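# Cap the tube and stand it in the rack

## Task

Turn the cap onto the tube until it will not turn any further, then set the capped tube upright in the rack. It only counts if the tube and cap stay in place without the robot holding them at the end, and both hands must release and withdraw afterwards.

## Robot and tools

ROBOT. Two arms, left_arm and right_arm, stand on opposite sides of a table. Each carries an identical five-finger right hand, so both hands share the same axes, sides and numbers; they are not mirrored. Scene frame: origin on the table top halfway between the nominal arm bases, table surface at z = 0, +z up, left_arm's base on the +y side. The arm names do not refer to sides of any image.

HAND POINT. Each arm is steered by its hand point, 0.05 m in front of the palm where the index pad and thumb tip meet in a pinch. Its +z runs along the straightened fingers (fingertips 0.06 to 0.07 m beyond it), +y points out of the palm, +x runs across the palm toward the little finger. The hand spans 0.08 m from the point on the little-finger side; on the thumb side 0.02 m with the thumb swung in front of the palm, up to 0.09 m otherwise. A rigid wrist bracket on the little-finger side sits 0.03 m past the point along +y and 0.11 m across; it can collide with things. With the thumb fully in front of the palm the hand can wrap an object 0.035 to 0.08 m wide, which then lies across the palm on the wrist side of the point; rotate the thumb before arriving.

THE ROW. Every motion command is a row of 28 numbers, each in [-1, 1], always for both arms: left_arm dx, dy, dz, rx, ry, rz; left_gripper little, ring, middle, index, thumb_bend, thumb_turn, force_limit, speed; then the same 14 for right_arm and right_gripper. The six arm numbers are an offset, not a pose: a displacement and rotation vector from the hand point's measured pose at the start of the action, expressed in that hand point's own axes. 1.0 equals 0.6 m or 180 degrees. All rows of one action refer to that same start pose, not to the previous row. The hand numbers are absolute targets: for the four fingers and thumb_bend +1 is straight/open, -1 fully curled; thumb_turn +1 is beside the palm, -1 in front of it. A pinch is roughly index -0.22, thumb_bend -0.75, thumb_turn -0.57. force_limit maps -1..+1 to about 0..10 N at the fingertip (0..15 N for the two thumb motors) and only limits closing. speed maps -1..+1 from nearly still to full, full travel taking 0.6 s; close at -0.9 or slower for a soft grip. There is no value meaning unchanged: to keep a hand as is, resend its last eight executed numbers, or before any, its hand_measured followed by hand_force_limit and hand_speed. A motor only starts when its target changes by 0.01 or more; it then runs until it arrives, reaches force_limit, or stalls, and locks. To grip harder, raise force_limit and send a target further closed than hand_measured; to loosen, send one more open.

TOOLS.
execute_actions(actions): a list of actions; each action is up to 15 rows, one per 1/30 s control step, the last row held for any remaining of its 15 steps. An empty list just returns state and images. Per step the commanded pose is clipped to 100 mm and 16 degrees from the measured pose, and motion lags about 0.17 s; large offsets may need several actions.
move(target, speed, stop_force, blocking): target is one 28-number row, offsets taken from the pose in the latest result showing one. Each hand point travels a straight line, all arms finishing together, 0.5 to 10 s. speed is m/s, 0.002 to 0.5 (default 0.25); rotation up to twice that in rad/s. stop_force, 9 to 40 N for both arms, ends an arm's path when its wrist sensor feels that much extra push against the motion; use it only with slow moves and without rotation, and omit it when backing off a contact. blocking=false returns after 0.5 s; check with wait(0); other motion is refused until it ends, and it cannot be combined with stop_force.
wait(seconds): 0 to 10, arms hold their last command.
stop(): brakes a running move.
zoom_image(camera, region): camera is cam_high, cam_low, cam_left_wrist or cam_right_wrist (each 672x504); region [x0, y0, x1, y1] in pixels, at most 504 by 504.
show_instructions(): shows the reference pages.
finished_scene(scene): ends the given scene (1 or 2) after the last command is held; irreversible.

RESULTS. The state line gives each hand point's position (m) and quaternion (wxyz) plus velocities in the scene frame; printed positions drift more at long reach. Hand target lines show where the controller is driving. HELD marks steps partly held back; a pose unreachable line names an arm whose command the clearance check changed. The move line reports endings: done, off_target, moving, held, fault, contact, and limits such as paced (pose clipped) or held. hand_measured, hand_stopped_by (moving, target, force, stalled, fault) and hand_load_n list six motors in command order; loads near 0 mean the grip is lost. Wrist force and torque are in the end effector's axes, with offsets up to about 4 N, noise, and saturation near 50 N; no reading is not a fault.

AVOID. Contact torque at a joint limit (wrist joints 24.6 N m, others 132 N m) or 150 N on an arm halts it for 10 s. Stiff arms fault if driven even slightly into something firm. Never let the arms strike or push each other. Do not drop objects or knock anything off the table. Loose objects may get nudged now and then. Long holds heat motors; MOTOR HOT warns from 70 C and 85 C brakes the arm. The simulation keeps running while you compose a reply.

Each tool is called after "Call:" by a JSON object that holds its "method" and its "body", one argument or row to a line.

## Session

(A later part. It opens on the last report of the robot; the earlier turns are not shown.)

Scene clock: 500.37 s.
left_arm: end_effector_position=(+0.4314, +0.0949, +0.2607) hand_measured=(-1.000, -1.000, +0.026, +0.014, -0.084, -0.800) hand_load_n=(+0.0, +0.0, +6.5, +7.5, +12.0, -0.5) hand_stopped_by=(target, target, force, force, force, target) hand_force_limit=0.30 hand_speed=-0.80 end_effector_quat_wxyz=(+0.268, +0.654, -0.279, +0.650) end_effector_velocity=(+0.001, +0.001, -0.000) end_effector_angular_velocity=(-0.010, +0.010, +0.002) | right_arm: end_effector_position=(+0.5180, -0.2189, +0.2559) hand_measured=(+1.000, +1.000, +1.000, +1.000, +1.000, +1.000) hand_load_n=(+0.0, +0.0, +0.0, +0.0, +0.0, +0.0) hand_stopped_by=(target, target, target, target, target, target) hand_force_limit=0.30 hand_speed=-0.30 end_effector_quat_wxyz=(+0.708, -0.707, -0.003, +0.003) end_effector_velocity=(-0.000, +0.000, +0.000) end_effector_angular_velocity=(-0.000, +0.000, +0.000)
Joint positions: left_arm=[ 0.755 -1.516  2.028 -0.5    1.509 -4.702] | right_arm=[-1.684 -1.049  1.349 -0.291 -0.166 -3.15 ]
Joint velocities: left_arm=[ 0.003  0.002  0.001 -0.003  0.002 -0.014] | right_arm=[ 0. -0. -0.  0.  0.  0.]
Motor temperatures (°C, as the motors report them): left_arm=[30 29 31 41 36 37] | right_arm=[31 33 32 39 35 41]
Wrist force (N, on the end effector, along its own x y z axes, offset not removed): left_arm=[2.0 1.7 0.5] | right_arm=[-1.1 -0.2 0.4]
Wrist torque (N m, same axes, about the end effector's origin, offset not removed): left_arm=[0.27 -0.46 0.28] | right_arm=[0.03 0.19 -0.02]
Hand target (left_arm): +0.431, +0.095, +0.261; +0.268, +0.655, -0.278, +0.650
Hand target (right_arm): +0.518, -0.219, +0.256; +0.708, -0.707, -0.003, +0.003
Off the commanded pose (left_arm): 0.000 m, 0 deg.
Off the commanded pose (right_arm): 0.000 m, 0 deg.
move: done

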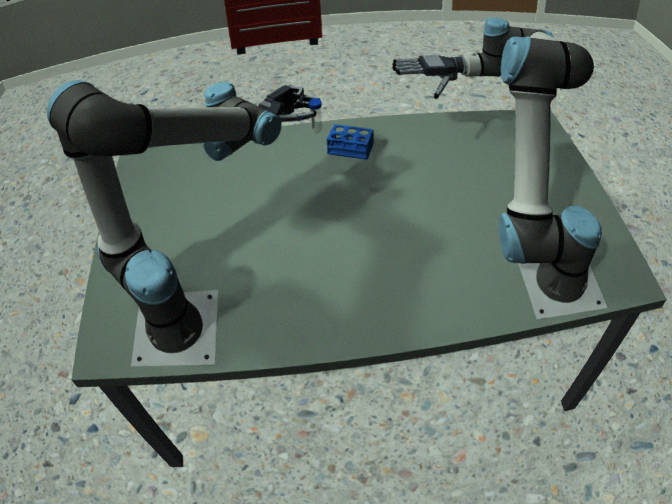

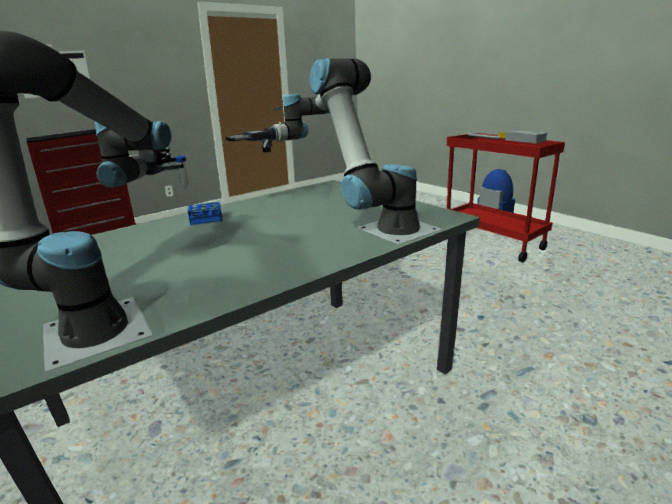

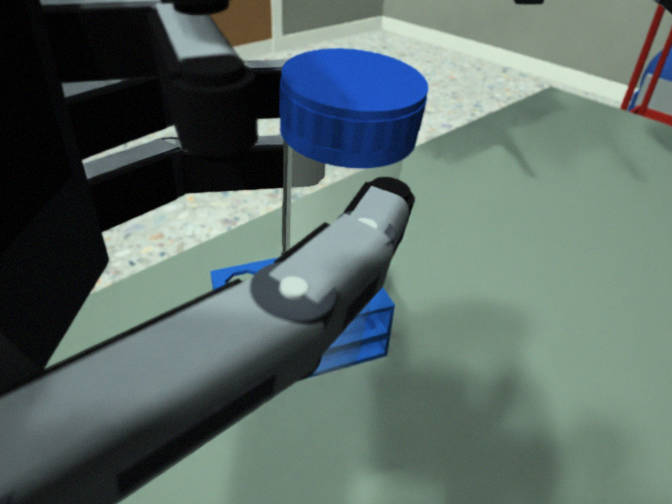

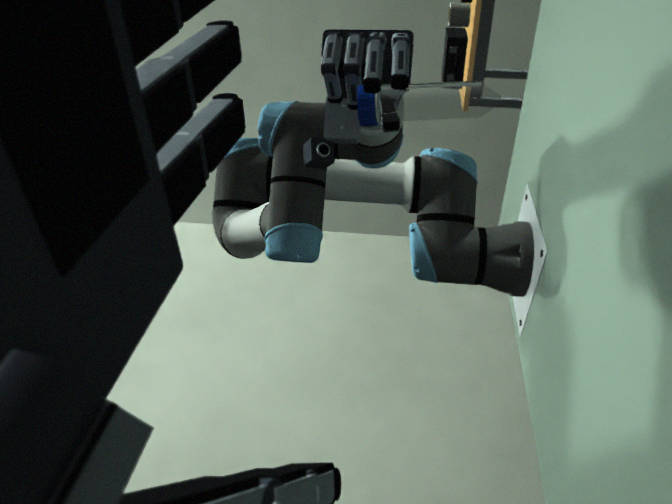

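Move forward 0.11, down to 0.175.

Call:
{"method": "move", "body": {
  "target": [-0.143,-0.02,0.19,0,0,0,-1,-1,-0.4,-0.4,-0.3,-0.8,0.3,-0.8,0,0,0,0,0,0,1,1,1,1,1,1,0.3,-0.3],
  "speed": 0.07
}}

Call:
{"method": "zoom_image", "body": {
  "camera": "cam_high",
  "region": [300,80,420,170]
}}

Scene clock: 507.23 s.
left_arm: end_effector_position=(+0.5197, +0.0233, +0.1741) hand_measured=(-1.000, -1.000, +0.026, +0.014, -0.084, -0.800) hand_load_n=(+0.0, +0.0, +6.5, +7.5, +12.0, -0.5) hand_stopped_by=(target, target, force, force, force, target) hand_force_limit=0.30 hand_speed=-0.80 end_effector_quat_wxyz=(+0.268, +0.654, -0.279, +0.650) end_effector_velocity=(+0.001, -0.002, -0.002) end_effector_angular_velocity=(+0.001, +0.001, -0.001) | right_arm: end_effector_position=(+0.5180, -0.2189, +0.2559) hand_measured=(+1.000, +1.000, +1.000, +1.000, +1.000, +1.000) hand_load_n=(+0.0, +0.0, +0.0, +0.0, +0.0, +0.0) hand_stopped_by=(target, target, target, target, target, target) hand_force_limit=0.30 hand_speed=-0.30 end_effector_quat_wxyz=(+0.708, -0.707, -0.003, +0.003) end_effector_velocity=(-0.000, +0.000, +0.000) end_effector_angular_velocity=(-0.000, -0.001, +0.001)
Joint positions: left_arm=[ 0.796 -1.148  1.813 -0.653  1.551 -4.701] | right_arm=[-1.684 -1.049  1.349 -0.291 -0.166 -3.15 ]
Joint velocities: left_arm=[-0.     0.006 -0.005 -0.     0.001  0.   ] | right_arm=[ 0.001 -0.     0.    -0.001 -0.    -0.   ]
Motor temperatures (°C, as the motors report them): left_arm=[30 29 31 41 36 37] | right_arm=[31 33 32 39 35 41]
Wrist force (N, on the end effector, along its own x y z axes, offset not removed): left_arm=[1.7 0.9 1.2] | right_arm=[1.3 1.2 -0.3]
Wrist torque (N m, same axes, about the end effector's origin, offset not removed): left_arm=[0.09 -0.47 0.21] | right_arm=[0.23 -0.07 0.09]
Hand target (left_arm): +0.520, +0.023, +0.174; +0.268, +0.654, -0.279, +0.650
Hand target (right_arm): +0.518, -0.219, +0.256; +0.708, -0.707, -0.003, +0.003
Off the commanded pose (left_arm): 0.000 m, 0 deg.
Off the commanded pose (right_arm): 0.000 m, 0 deg.
move: done

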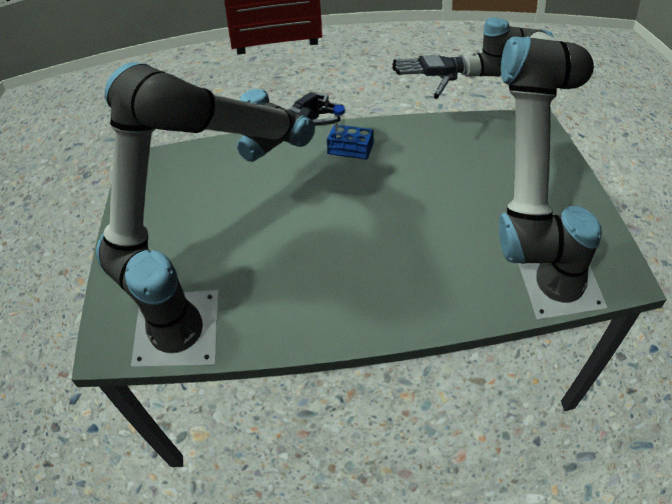

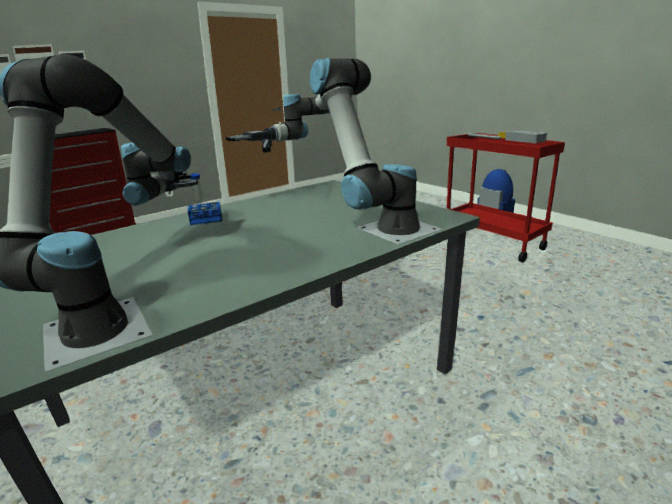

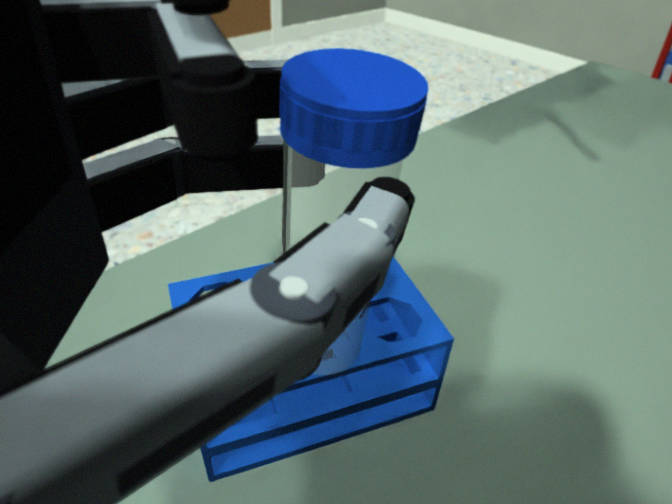

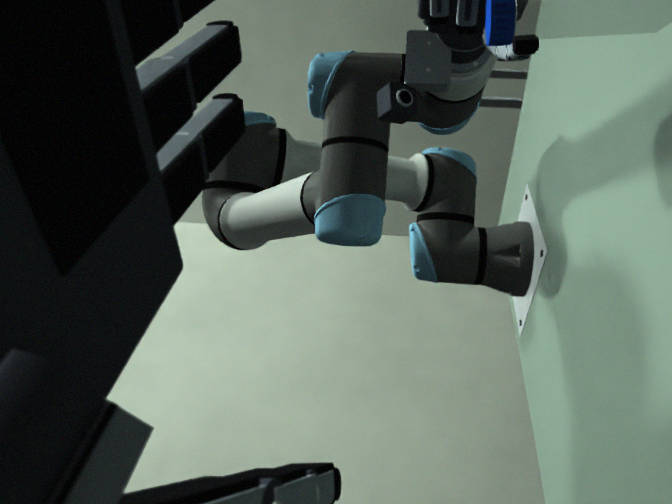

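Region (300, 80, 420, 170) of cam_high's 672x504 image, scaled by 4.200, with more detail than that image has; it fills the top 378 rows of this view, and the rest is white.

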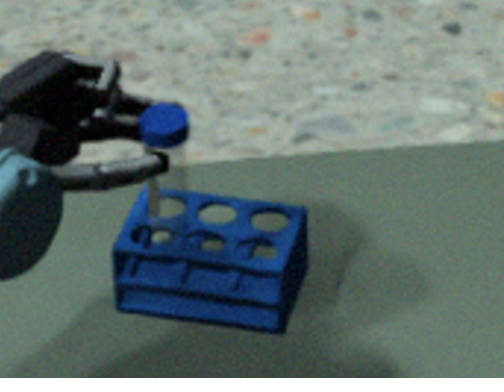

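Call:
{"method": "move", "body": {
  "target": [-0.02,0,0.07,0,0,0,-1,-1,-0.4,-0.4,-0.3,-0.8,0.3,-0.8,0,0,0,0,0,0,1,1,1,1,1,1,0.3,-0.3],
  "speed": 0.03
}}

Call:
{"method": "zoom_image", "body": {
  "camera": "cam_high",
  "region": [300,80,420,170]
}}

Call:
{"method": "zoom_image", "body": {
  "camera": "cam_low",
  "region": [160,150,280,240]
}}

Scene clock: 513.67 s.
left_arm: end_effector_position=(+0.5490, -0.0063, +0.1617) hand_measured=(-1.000, -1.000, +0.026, +0.014, -0.084, -0.800) hand_load_n=(+0.0, +0.0, +6.5, +7.5, +12.0, -0.5) hand_stopped_by=(target, target, force, force, force, target) hand_force_limit=0.30 hand_speed=-0.80 end_effector_quat_wxyz=(+0.268, +0.654, -0.279, +0.650) end_effector_velocity=(+0.002, -0.001, -0.000) end_effector_angular_velocity=(-0.000, -0.000, +0.000) | right_arm: end_effector_position=(+0.5180, -0.2189, +0.2559) hand_measured=(+1.000, +1.000, +1.000, +1.000, +1.000, +1.000) hand_load_n=(+0.0, +0.0, +0.0, +0.0, +0.0, +0.0) hand_stopped_by=(target, target, target, target, target, target) hand_force_limit=0.30 hand_speed=-0.30 end_effector_quat_wxyz=(+0.708, -0.707, -0.003, +0.003) end_effector_velocity=(+0.000, +0.000, +0.000) end_effector_angular_velocity=(-0.000, -0.001, +0.000)
Joint positions: left_arm=[ 0.798 -1.05   1.694 -0.632  1.552 -4.701] | right_arm=[-1.684 -1.049  1.349 -0.291 -0.166 -3.15 ]
Joint velocities: left_arm=[ 0.001  0.004 -0.005  0.001  0.    -0.   ] | right_arm=[ 0.    -0.    -0.    -0.001  0.    -0.   ]
Motor temperatures (°C, as the motors report them): left_arm=[30 29 31 41 36 37] | right_arm=[31 33 32 39 35 41]
Wrist force (N, on the end effector, along its own x y z axes, offset not removed): left_arm=[0.9 1.4 0.1] | right_arm=[-0.2 0.8 -0.9]
Wrist torque (N m, same axes, about the end effector's origin, offset not removed): left_arm=[0.27 -0.33 0.24] | right_arm=[0.24 0.16 -0.06]
Hand target (left_arm): +0.549, -0.006, +0.162; +0.268, +0.654, -0.279, +0.650
Hand target (right_arm): +0.518, -0.219, +0.256; +0.708, -0.707, -0.003, +0.003
Off the commanded pose (left_arm): 0.000 m, 0 deg.
Off the commanded pose (right_arm): 0.000 m, 0 deg.
move: done

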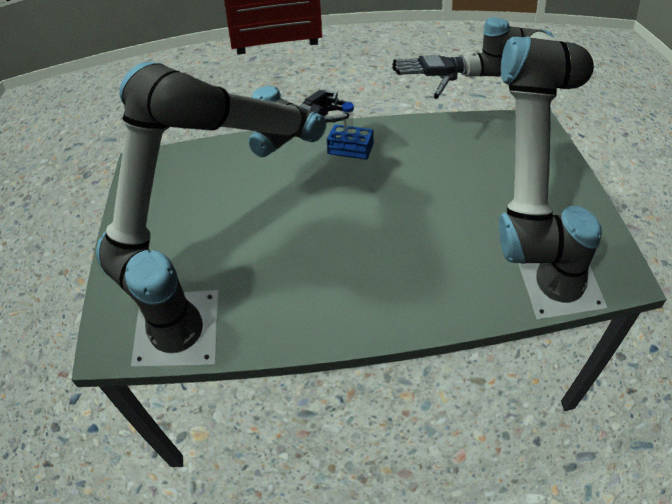

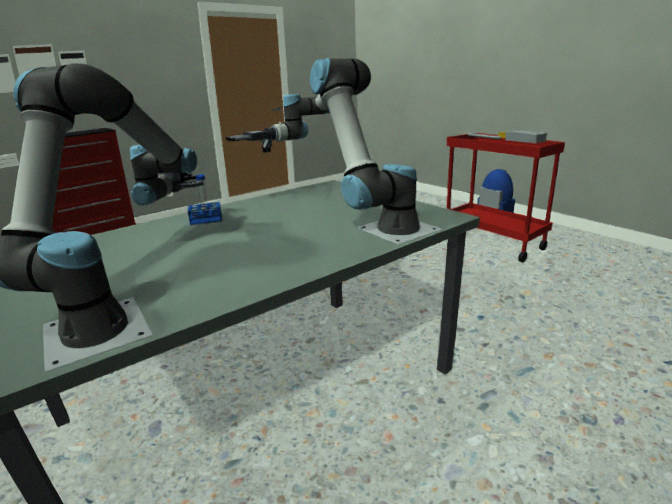

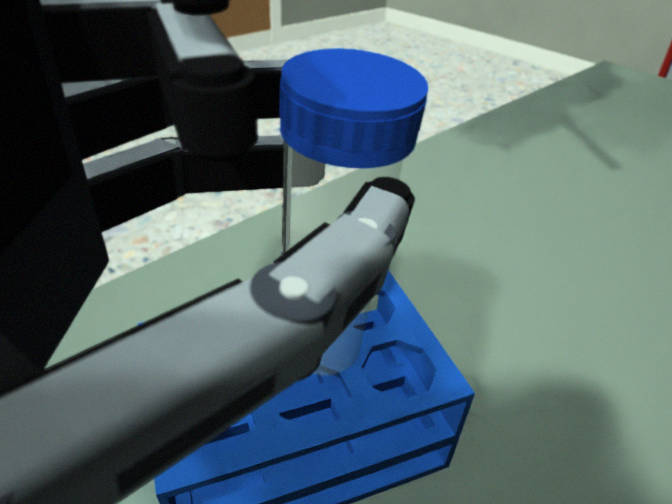

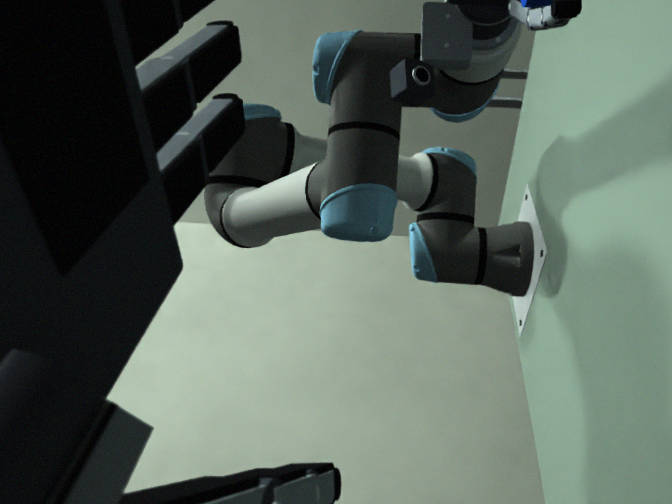

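Region (300, 80, 420, 170) of cam_high's 672x504 image, scaled by 4.200, with more detail than that image has; it fills the top 378 rows of this view, and the rest is white.

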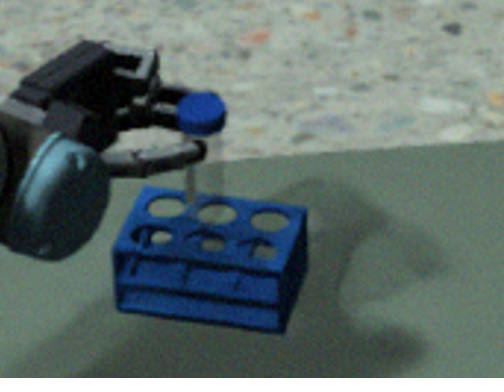

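Region (160, 150, 280, 240) of cam_low's 672x504 image, scaled by 4.200, with more detail than that image has; it fills the top 378 rows of this view, and the rest is white.

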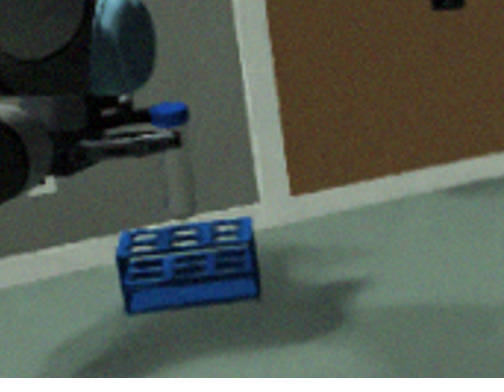

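Call:
{"method": "move", "body": {
  "target": [-0.018,-0.003,0,0,0,0,-1,-1,-0.4,-0.4,-0.3,-0.8,0.3,-0.8,0,0,0,0,0,0,1,1,1,1,1,1,0.3,-0.3],
  "speed": 0.01
}}

Call:
{"method": "zoom_image", "body": {
  "camera": "cam_left_wrist",
  "region": [200,280,500,504]
}}

Scene clock: 518.53 s.
left_arm: end_effector_position=(+0.5503, -0.0049, +0.1512) hand_measured=(-1.000, -1.000, +0.026, +0.014, -0.084, -0.800) hand_load_n=(+0.0, +0.0, +6.5, +7.5, +12.0, -0.5) hand_stopped_by=(target, target, force, force, force, target) hand_force_limit=0.30 hand_speed=-0.80 end_effector_quat_wxyz=(+0.268, +0.654, -0.279, +0.650) end_effector_velocity=(-0.000, -0.000, -0.001) end_effector_angular_velocity=(-0.001, -0.001, -0.001) | right_arm: end_effector_position=(+0.5180, -0.2189, +0.2559) hand_measured=(+1.000, +1.000, +1.000, +1.000, +1.000, +1.000) hand_load_n=(+0.0, +0.0, +0.0, +0.0, +0.0, +0.0) hand_stopped_by=(target, target, target, target, target, target) hand_force_limit=0.30 hand_speed=-0.30 end_effector_quat_wxyz=(+0.708, -0.707, -0.003, +0.003) end_effector_velocity=(+0.000, -0.000, +0.000) end_effector_angular_velocity=(-0.000, -0.001, -0.001)
Joint positions: left_arm=[ 0.802 -1.035  1.701 -0.655  1.556 -4.701] | right_arm=[-1.684 -1.049  1.349 -0.291 -0.166 -3.15 ]
Joint velocities: left_arm=[-0.     0.002  0.002 -0.006  0.001 -0.   ] | right_arm=[-0.001 -0.     0.    -0.001 -0.    -0.   ]
Motor temperatures (°C, as the motors report them): left_arm=[30 29 31 41 36 37] | right_arm=[31 33 32 39 35 41]
Wrist force (N, on the end effector, along its own x y z axes, offset not removed): left_arm=[0.6 2.0 1.7] | right_arm=[0.1 0.2 -0.2]
Wrist torque (N m, same axes, about the end effector's origin, offset not removed): left_arm=[0.29 -0.26 0.17] | right_arm=[0.13 0.16 -0.08]
Hand target (left_arm): +0.550, -0.005, +0.151; +0.268, +0.654, -0.279, +0.650
Hand target (right_arm): +0.518, -0.219, +0.256; +0.708, -0.707, -0.003, +0.003
Off the commanded pose (left_arm): 0.000 m, 0 deg.
Off the commanded pose (right_arm): 0.000 m, 0 deg.
move: done

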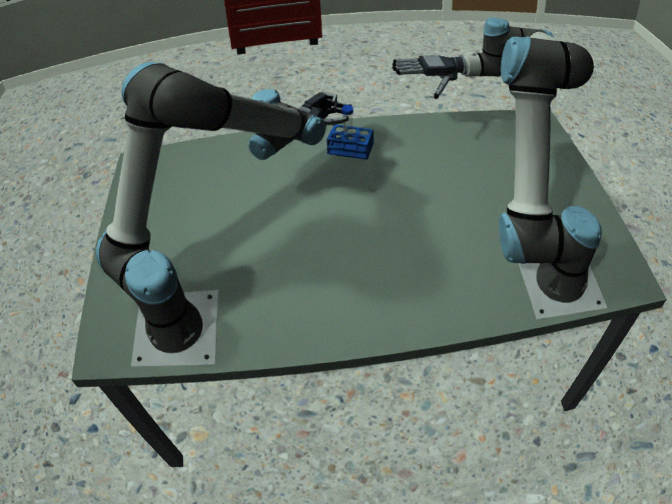

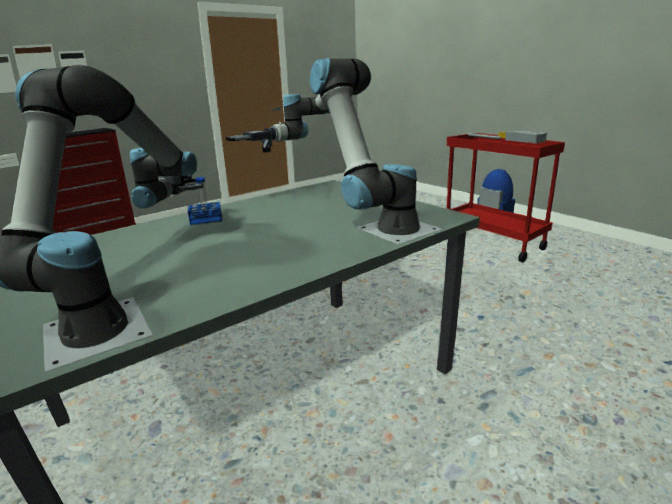

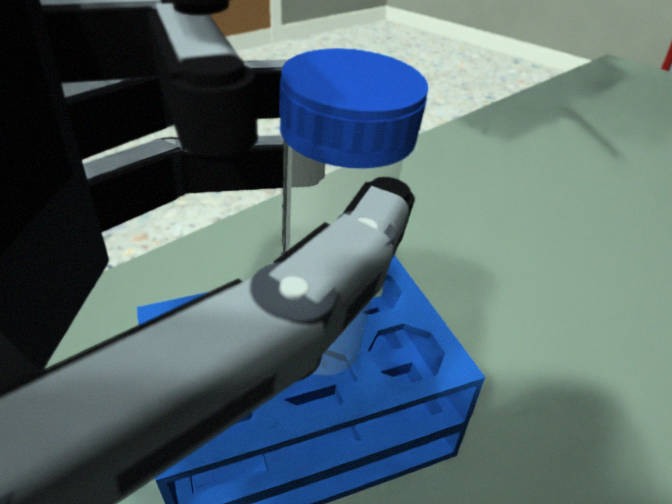

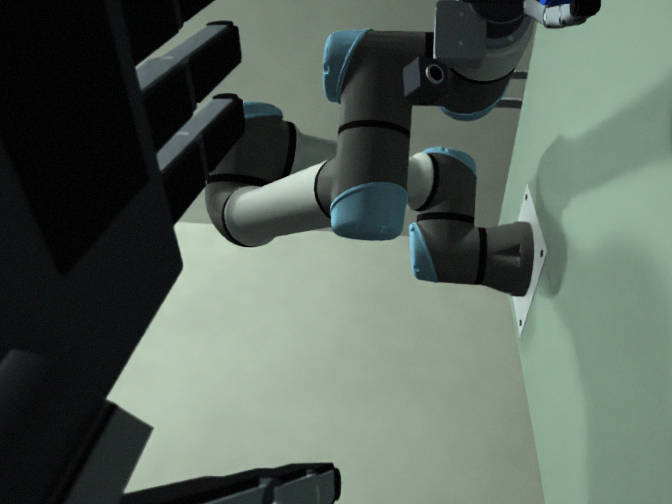

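Region (200, 280, 500, 504) of cam_left_wrist's 672x504 image, scaled by 1.680, with more detail than that image has; it fills the top 376 rows of this view, and the rest is white.

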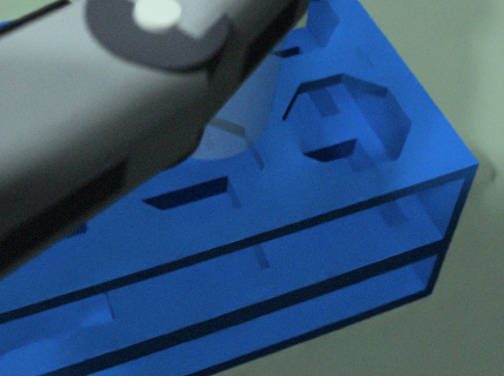

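Call:
{"method": "move", "body": {
  "target": [-0.02,-0.003,0,0,0,0,-1,-1,-0.4,-0.4,-0.3,-0.8,0.3,-0.8,0,0,0,0,0,0,1,1,1,1,1,1,0.3,-0.3],
  "speed": 0.008
}}

Call:
{"method": "zoom_image", "body": {
  "camera": "cam_left_wrist",
  "region": [200,280,500,504]
}}

Call:
{"method": "zoom_image", "body": {
  "camera": "cam_high",
  "region": [300,80,420,170]
}}

Scene clock: 525.50 s.
left_arm: end_effector_position=(+0.5516, -0.0035, +0.1394) hand_measured=(-1.000, -1.000, +0.026, +0.014, -0.084, -0.800) hand_load_n=(+0.0, +0.0, +6.5, +7.5, +12.0, -0.5) hand_stopped_by=(target, target, force, force, force, target) hand_force_limit=0.30 hand_speed=-0.80 end_effector_quat_wxyz=(+0.268, +0.654, -0.279, +0.650) end_effector_velocity=(+0.000, +0.000, -0.002) end_effector_angular_velocity=(+0.000, +0.000, +0.000) | right_arm: end_effector_position=(+0.5180, -0.2189, +0.2559) hand_measured=(+1.000, +1.000, +1.000, +1.000, +1.000, +1.000) hand_load_n=(+0.0, +0.0, +0.0, +0.0, +0.0, +0.0) hand_stopped_by=(target, target, target, target, target, target) hand_force_limit=0.30 hand_speed=-0.30 end_effector_quat_wxyz=(+0.708, -0.707, -0.003, +0.003) end_effector_velocity=(-0.000, +0.001, +0.001) end_effector_angular_velocity=(-0.000, -0.002, +0.001)
Joint positions: left_arm=[ 0.805 -1.016  1.709 -0.681  1.56  -4.701] | right_arm=[-1.684 -1.049  1.349 -0.291 -0.166 -3.15 ]
Joint velocities: left_arm=[ 0.001  0.004  0.001 -0.005  0.     0.   ] | right_arm=[ 0.001 -0.001 -0.     0.    -0.    -0.001]
Motor temperatures (°C, as the motors report them): left_arm=[30 29 31 41 36 37] | right_arm=[31 33 32 39 35 41]
Wrist force (N, on the end effector, along its own x y z axes, offset not removed): left_arm=[2.3 -0.3 1.8] | right_arm=[-0.6 1.3 0.7]
Wrist torque (N m, same axes, about the end effector's origin, offset not removed): left_arm=[-0.15 -0.54 0.23] | right_arm=[0.29 0.18 -0.11]
Hand target (left_arm): +0.552, -0.003, +0.139; +0.268, +0.654, -0.279, +0.650
Hand target (right_arm): +0.518, -0.219, +0.256; +0.708, -0.707, -0.003, +0.003
Off the commanded pose (left_arm): 0.000 m, 0 deg.
Off the commanded pose (right_arm): 0.000 m, 0 deg.
move: done

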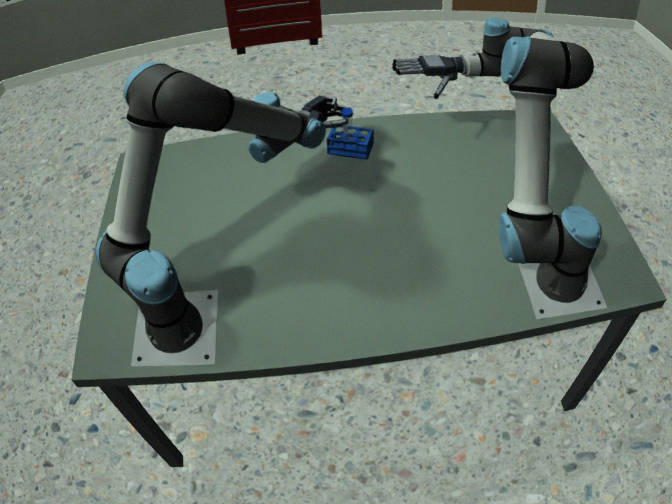

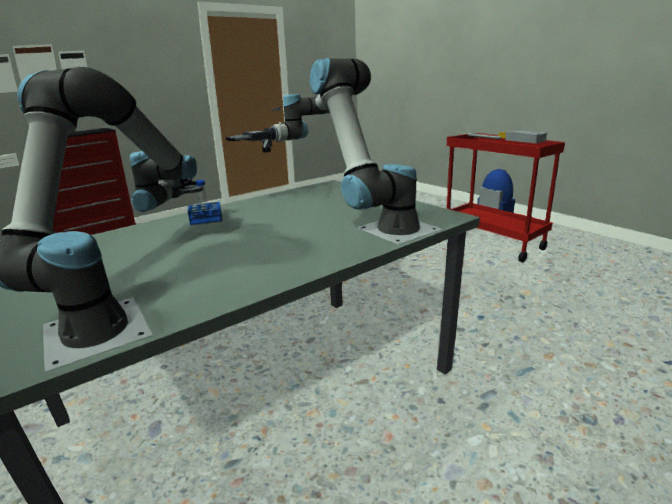

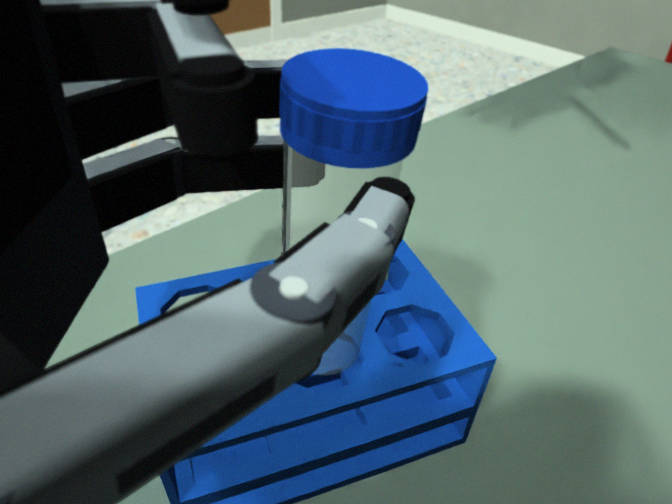

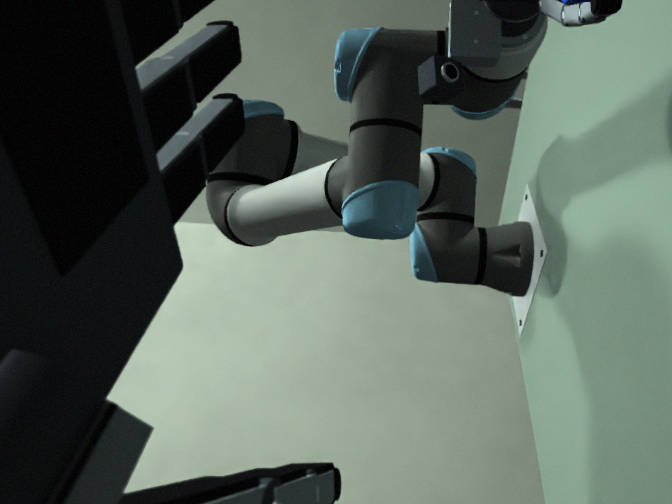

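Region (200, 280, 500, 504) of cam_left_wrist's 672x504 image, scaled by 1.680, with more detail than that image has; it fills the top 376 rows of this view, and the rest is white.

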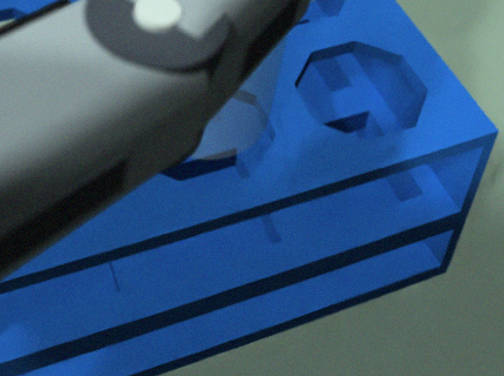

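Region (300, 80, 420, 170) of cam_high's 672x504 image, scaled by 4.200, with more detail than that image has; it fills the top 378 rows of this view, and the rest is white.

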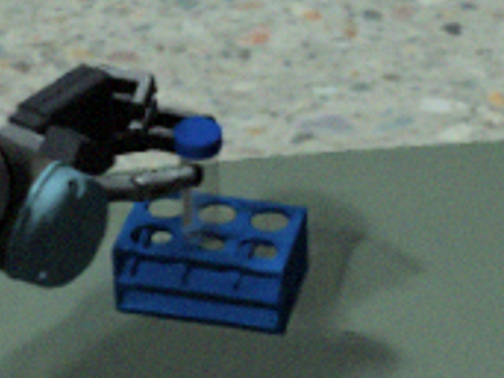

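Nudge +z 3mm and lower.

Call:
{"method": "move", "body": {
  "target": [-0.02,0,0.005,0,0,0,-1,-1,-0.4,-0.4,-0.3,-0.8,0.3,-0.8,0,0,0,0,0,0,1,1,1,1,1,1,0.3,-0.3],
  "speed": 0.006
}}

Call:
{"method": "zoom_image", "body": {
  "camera": "cam_high",
  "region": [300,80,420,170]
}}

Scene clock: 530.60 s.
left_arm: end_effector_position=(+0.5537, -0.0055, +0.1275) hand_measured=(-1.000, -1.000, +0.026, +0.014, -0.084, -0.800) hand_load_n=(+0.0, +0.0, +6.5, +7.5, +12.0, -0.5) hand_stopped_by=(target, target, force, force, force, target) hand_force_limit=0.30 hand_speed=-0.80 end_effector_quat_wxyz=(+0.268, +0.654, -0.279, +0.650) end_effector_velocity=(+0.001, -0.000, -0.000) end_effector_angular_velocity=(-0.002, -0.002, +0.000) | right_arm: end_effector_position=(+0.5180, -0.2189, +0.2559) hand_measured=(+1.000, +1.000, +1.000, +1.000, +1.000, +1.000) hand_load_n=(+0.0, +0.0, +0.0, +0.0, +0.0, +0.0) hand_stopped_by=(target, target, target, target, target, target) hand_force_limit=0.30 hand_speed=-0.30 end_effector_quat_wxyz=(+0.708, -0.707, -0.003, +0.003) end_effector_velocity=(+0.000, -0.001, -0.000) end_effector_angular_velocity=(+0.000, -0.000, -0.001)
Joint positions: left_arm=[ 0.805 -0.993  1.707 -0.702  1.56  -4.701] | right_arm=[-1.684 -1.049  1.349 -0.291 -0.166 -3.15 ]
Joint velocities: left_arm=[ 0.001  0.002 -0.    -0.004  0.     0.   ] | right_arm=[-0.001  0.    -0.    -0.     0.    -0.   ]
Motor temperatures (°C, as the motors report them): left_arm=[30 29 31 41 36 37] | right_arm=[31 33 32 39 35 41]
Wrist force (N, on the end effector, along its own x y z axes, offset not removed): left_arm=[1.8 1.7 -0.6] | right_arm=[0.7 0.2 -1.6]
Wrist torque (N m, same axes, about the end effector's origin, offset not removed): left_arm=[0.38 -0.39 0.32] | right_arm=[0.18 0.09 0.09]
Hand target (left_arm): +0.554, -0.005, +0.127; +0.268, +0.654, -0.279, +0.650
Hand target (right_arm): +0.518, -0.219, +0.256; +0.708, -0.707, -0.003, +0.003
Off the commanded pose (left_arm): 0.000 m, 0 deg.
Off the commanded pose (right_arm): 0.000 m, 0 deg.
move: done

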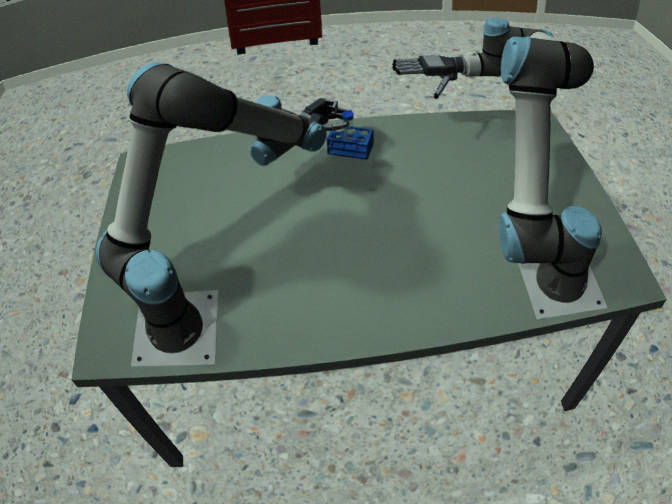

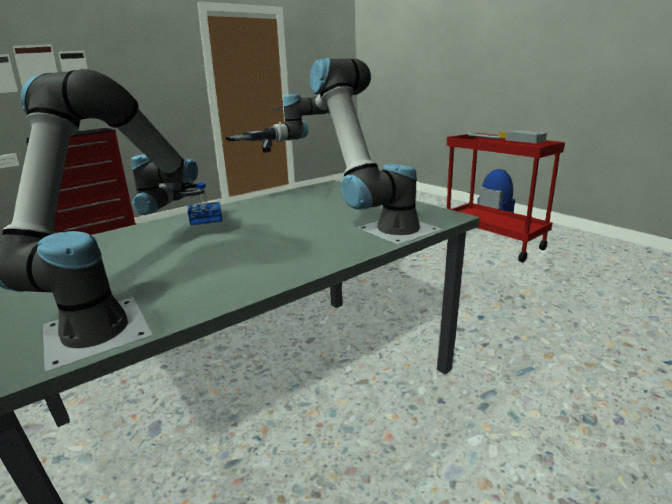

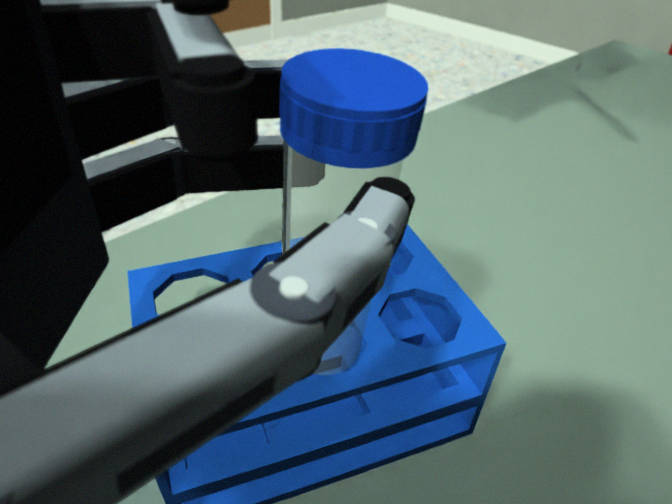

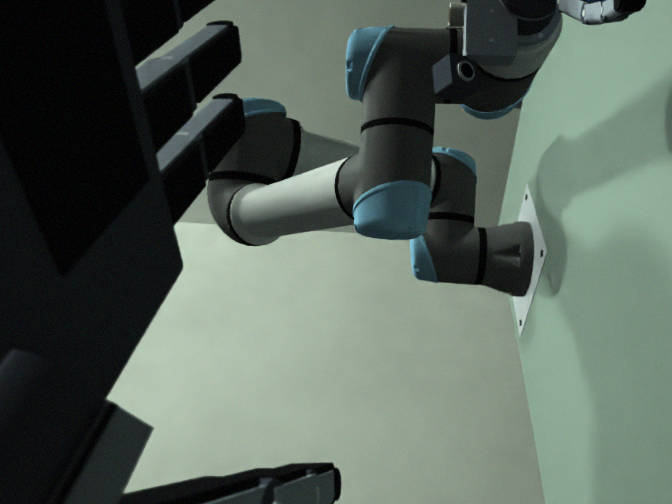

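Region (300, 80, 420, 170) of cam_high's 672x504 image, scaled by 4.200, with more detail than that image has; it fills the top 378 rows of this view, and the rest is white.

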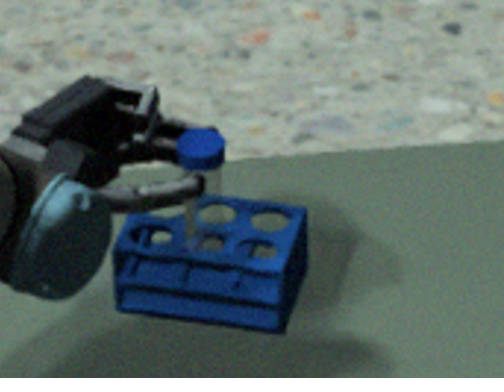

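Call:
{"method": "move", "body": {
  "target": [-0.02,0,0,0,0,0,-1,-1,-0.4,-0.4,-0.3,-0.8,0.3,-0.8,0,0,0,0,0,0,1,1,1,1,1,1,0.3,-0.3],
  "speed": 0.006
}}

Scene clock: 534.60 s.
left_arm: end_effector_position=(+0.5537, -0.0053, +0.1156) hand_measured=(-1.000, -1.000, +0.026, +0.014, -0.084, -0.800) hand_load_n=(+0.0, +0.0, +6.5, +7.5, +12.0, -0.5) hand_stopped_by=(target, target, force, force, force, target) hand_force_limit=0.30 hand_speed=-0.80 end_effector_quat_wxyz=(+0.268, +0.654, -0.279, +0.650) end_effector_velocity=(+0.001, +0.000, -0.001) end_effector_angular_velocity=(-0.001, -0.001, +0.001) | right_arm: end_effector_position=(+0.5180, -0.2189, +0.2559) hand_measured=(+1.000, +1.000, +1.000, +1.000, +1.000, +1.000) hand_load_n=(+0.0, +0.0, +0.0, +0.0, +0.0, +0.0) hand_stopped_by=(target, target, target, target, target, target) hand_force_limit=0.30 hand_speed=-0.30 end_effector_quat_wxyz=(+0.708, -0.707, -0.003, +0.003) end_effector_velocity=(-0.000, +0.000, -0.000) end_effector_angular_velocity=(+0.000, +0.002, +0.000)
Joint positions: left_arm=[ 0.806 -0.974  1.714 -0.728  1.56  -4.701] | right_arm=[-1.684 -1.049  1.349 -0.291 -0.166 -3.15 ]
Joint velocities: left_arm=[ 0.001  0.002  0.    -0.005  0.     0.   ] | right_arm=[ 0.     0.     0.     0.001 -0.     0.   ]
Motor temperatures (°C, as the motors report them): left_arm=[30 29 31 41 36 37] | right_arm=[31 33 32 39 35 41]
Wrist force (N, on the end effector, along its own x y z axes, offset not removed): left_arm=[1.1 2.2 1.5] | right_arm=[-0.1 -0.7 -0.5]
Wrist torque (N m, same axes, about the end effector's origin, offset not removed): left_arm=[0.26 -0.45 0.20] | right_arm=[-0.05 0.10 -0.11]
Hand target (left_arm): +0.554, -0.005, +0.115; +0.268, +0.654, -0.279, +0.650
Hand target (right_arm): +0.518, -0.219, +0.256; +0.708, -0.707, -0.003, +0.003
Off the commanded pose (left_arm): 0.000 m, 0 deg.
Off the commanded pose (right_arm): 0.000 m, 0 deg.
move: done

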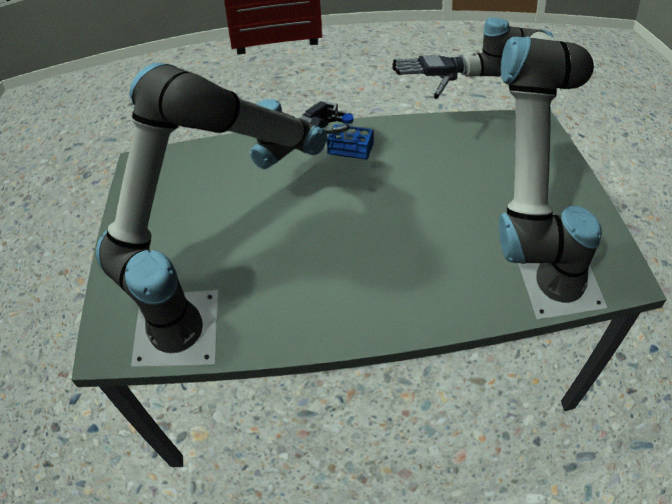

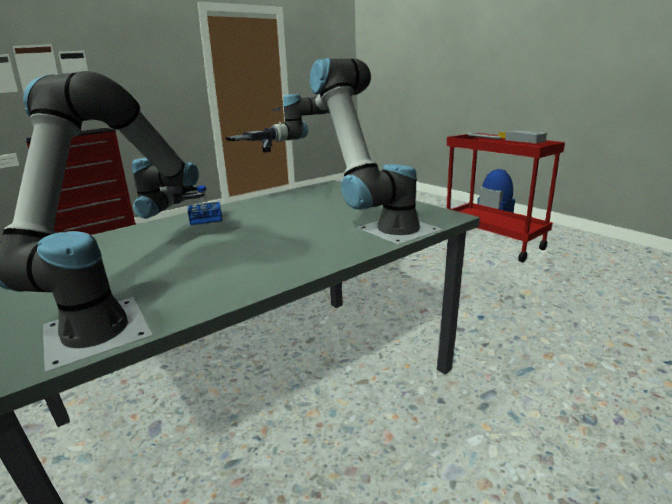

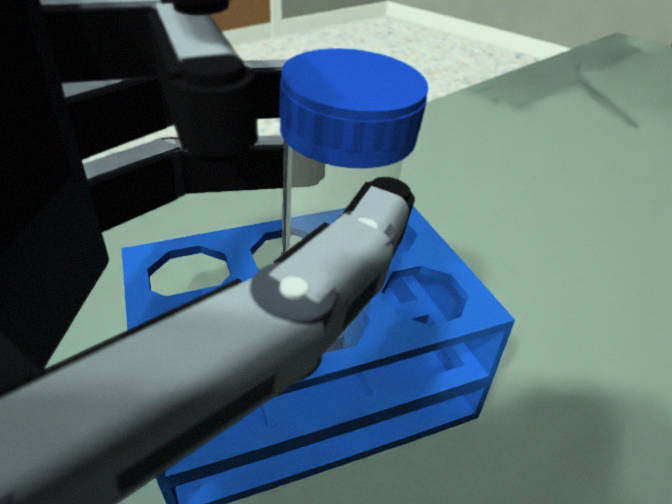

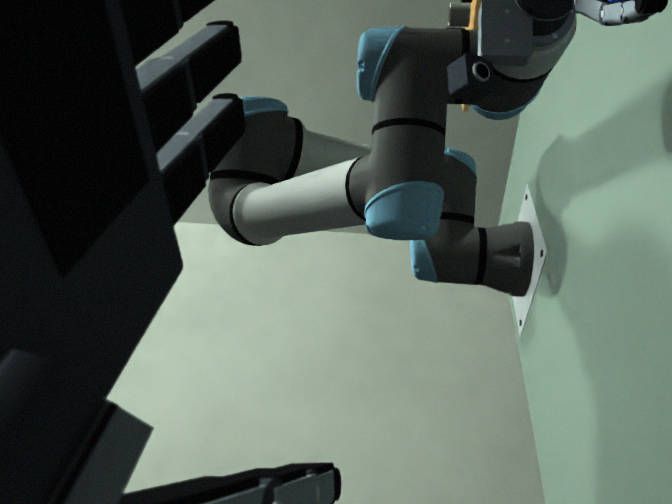

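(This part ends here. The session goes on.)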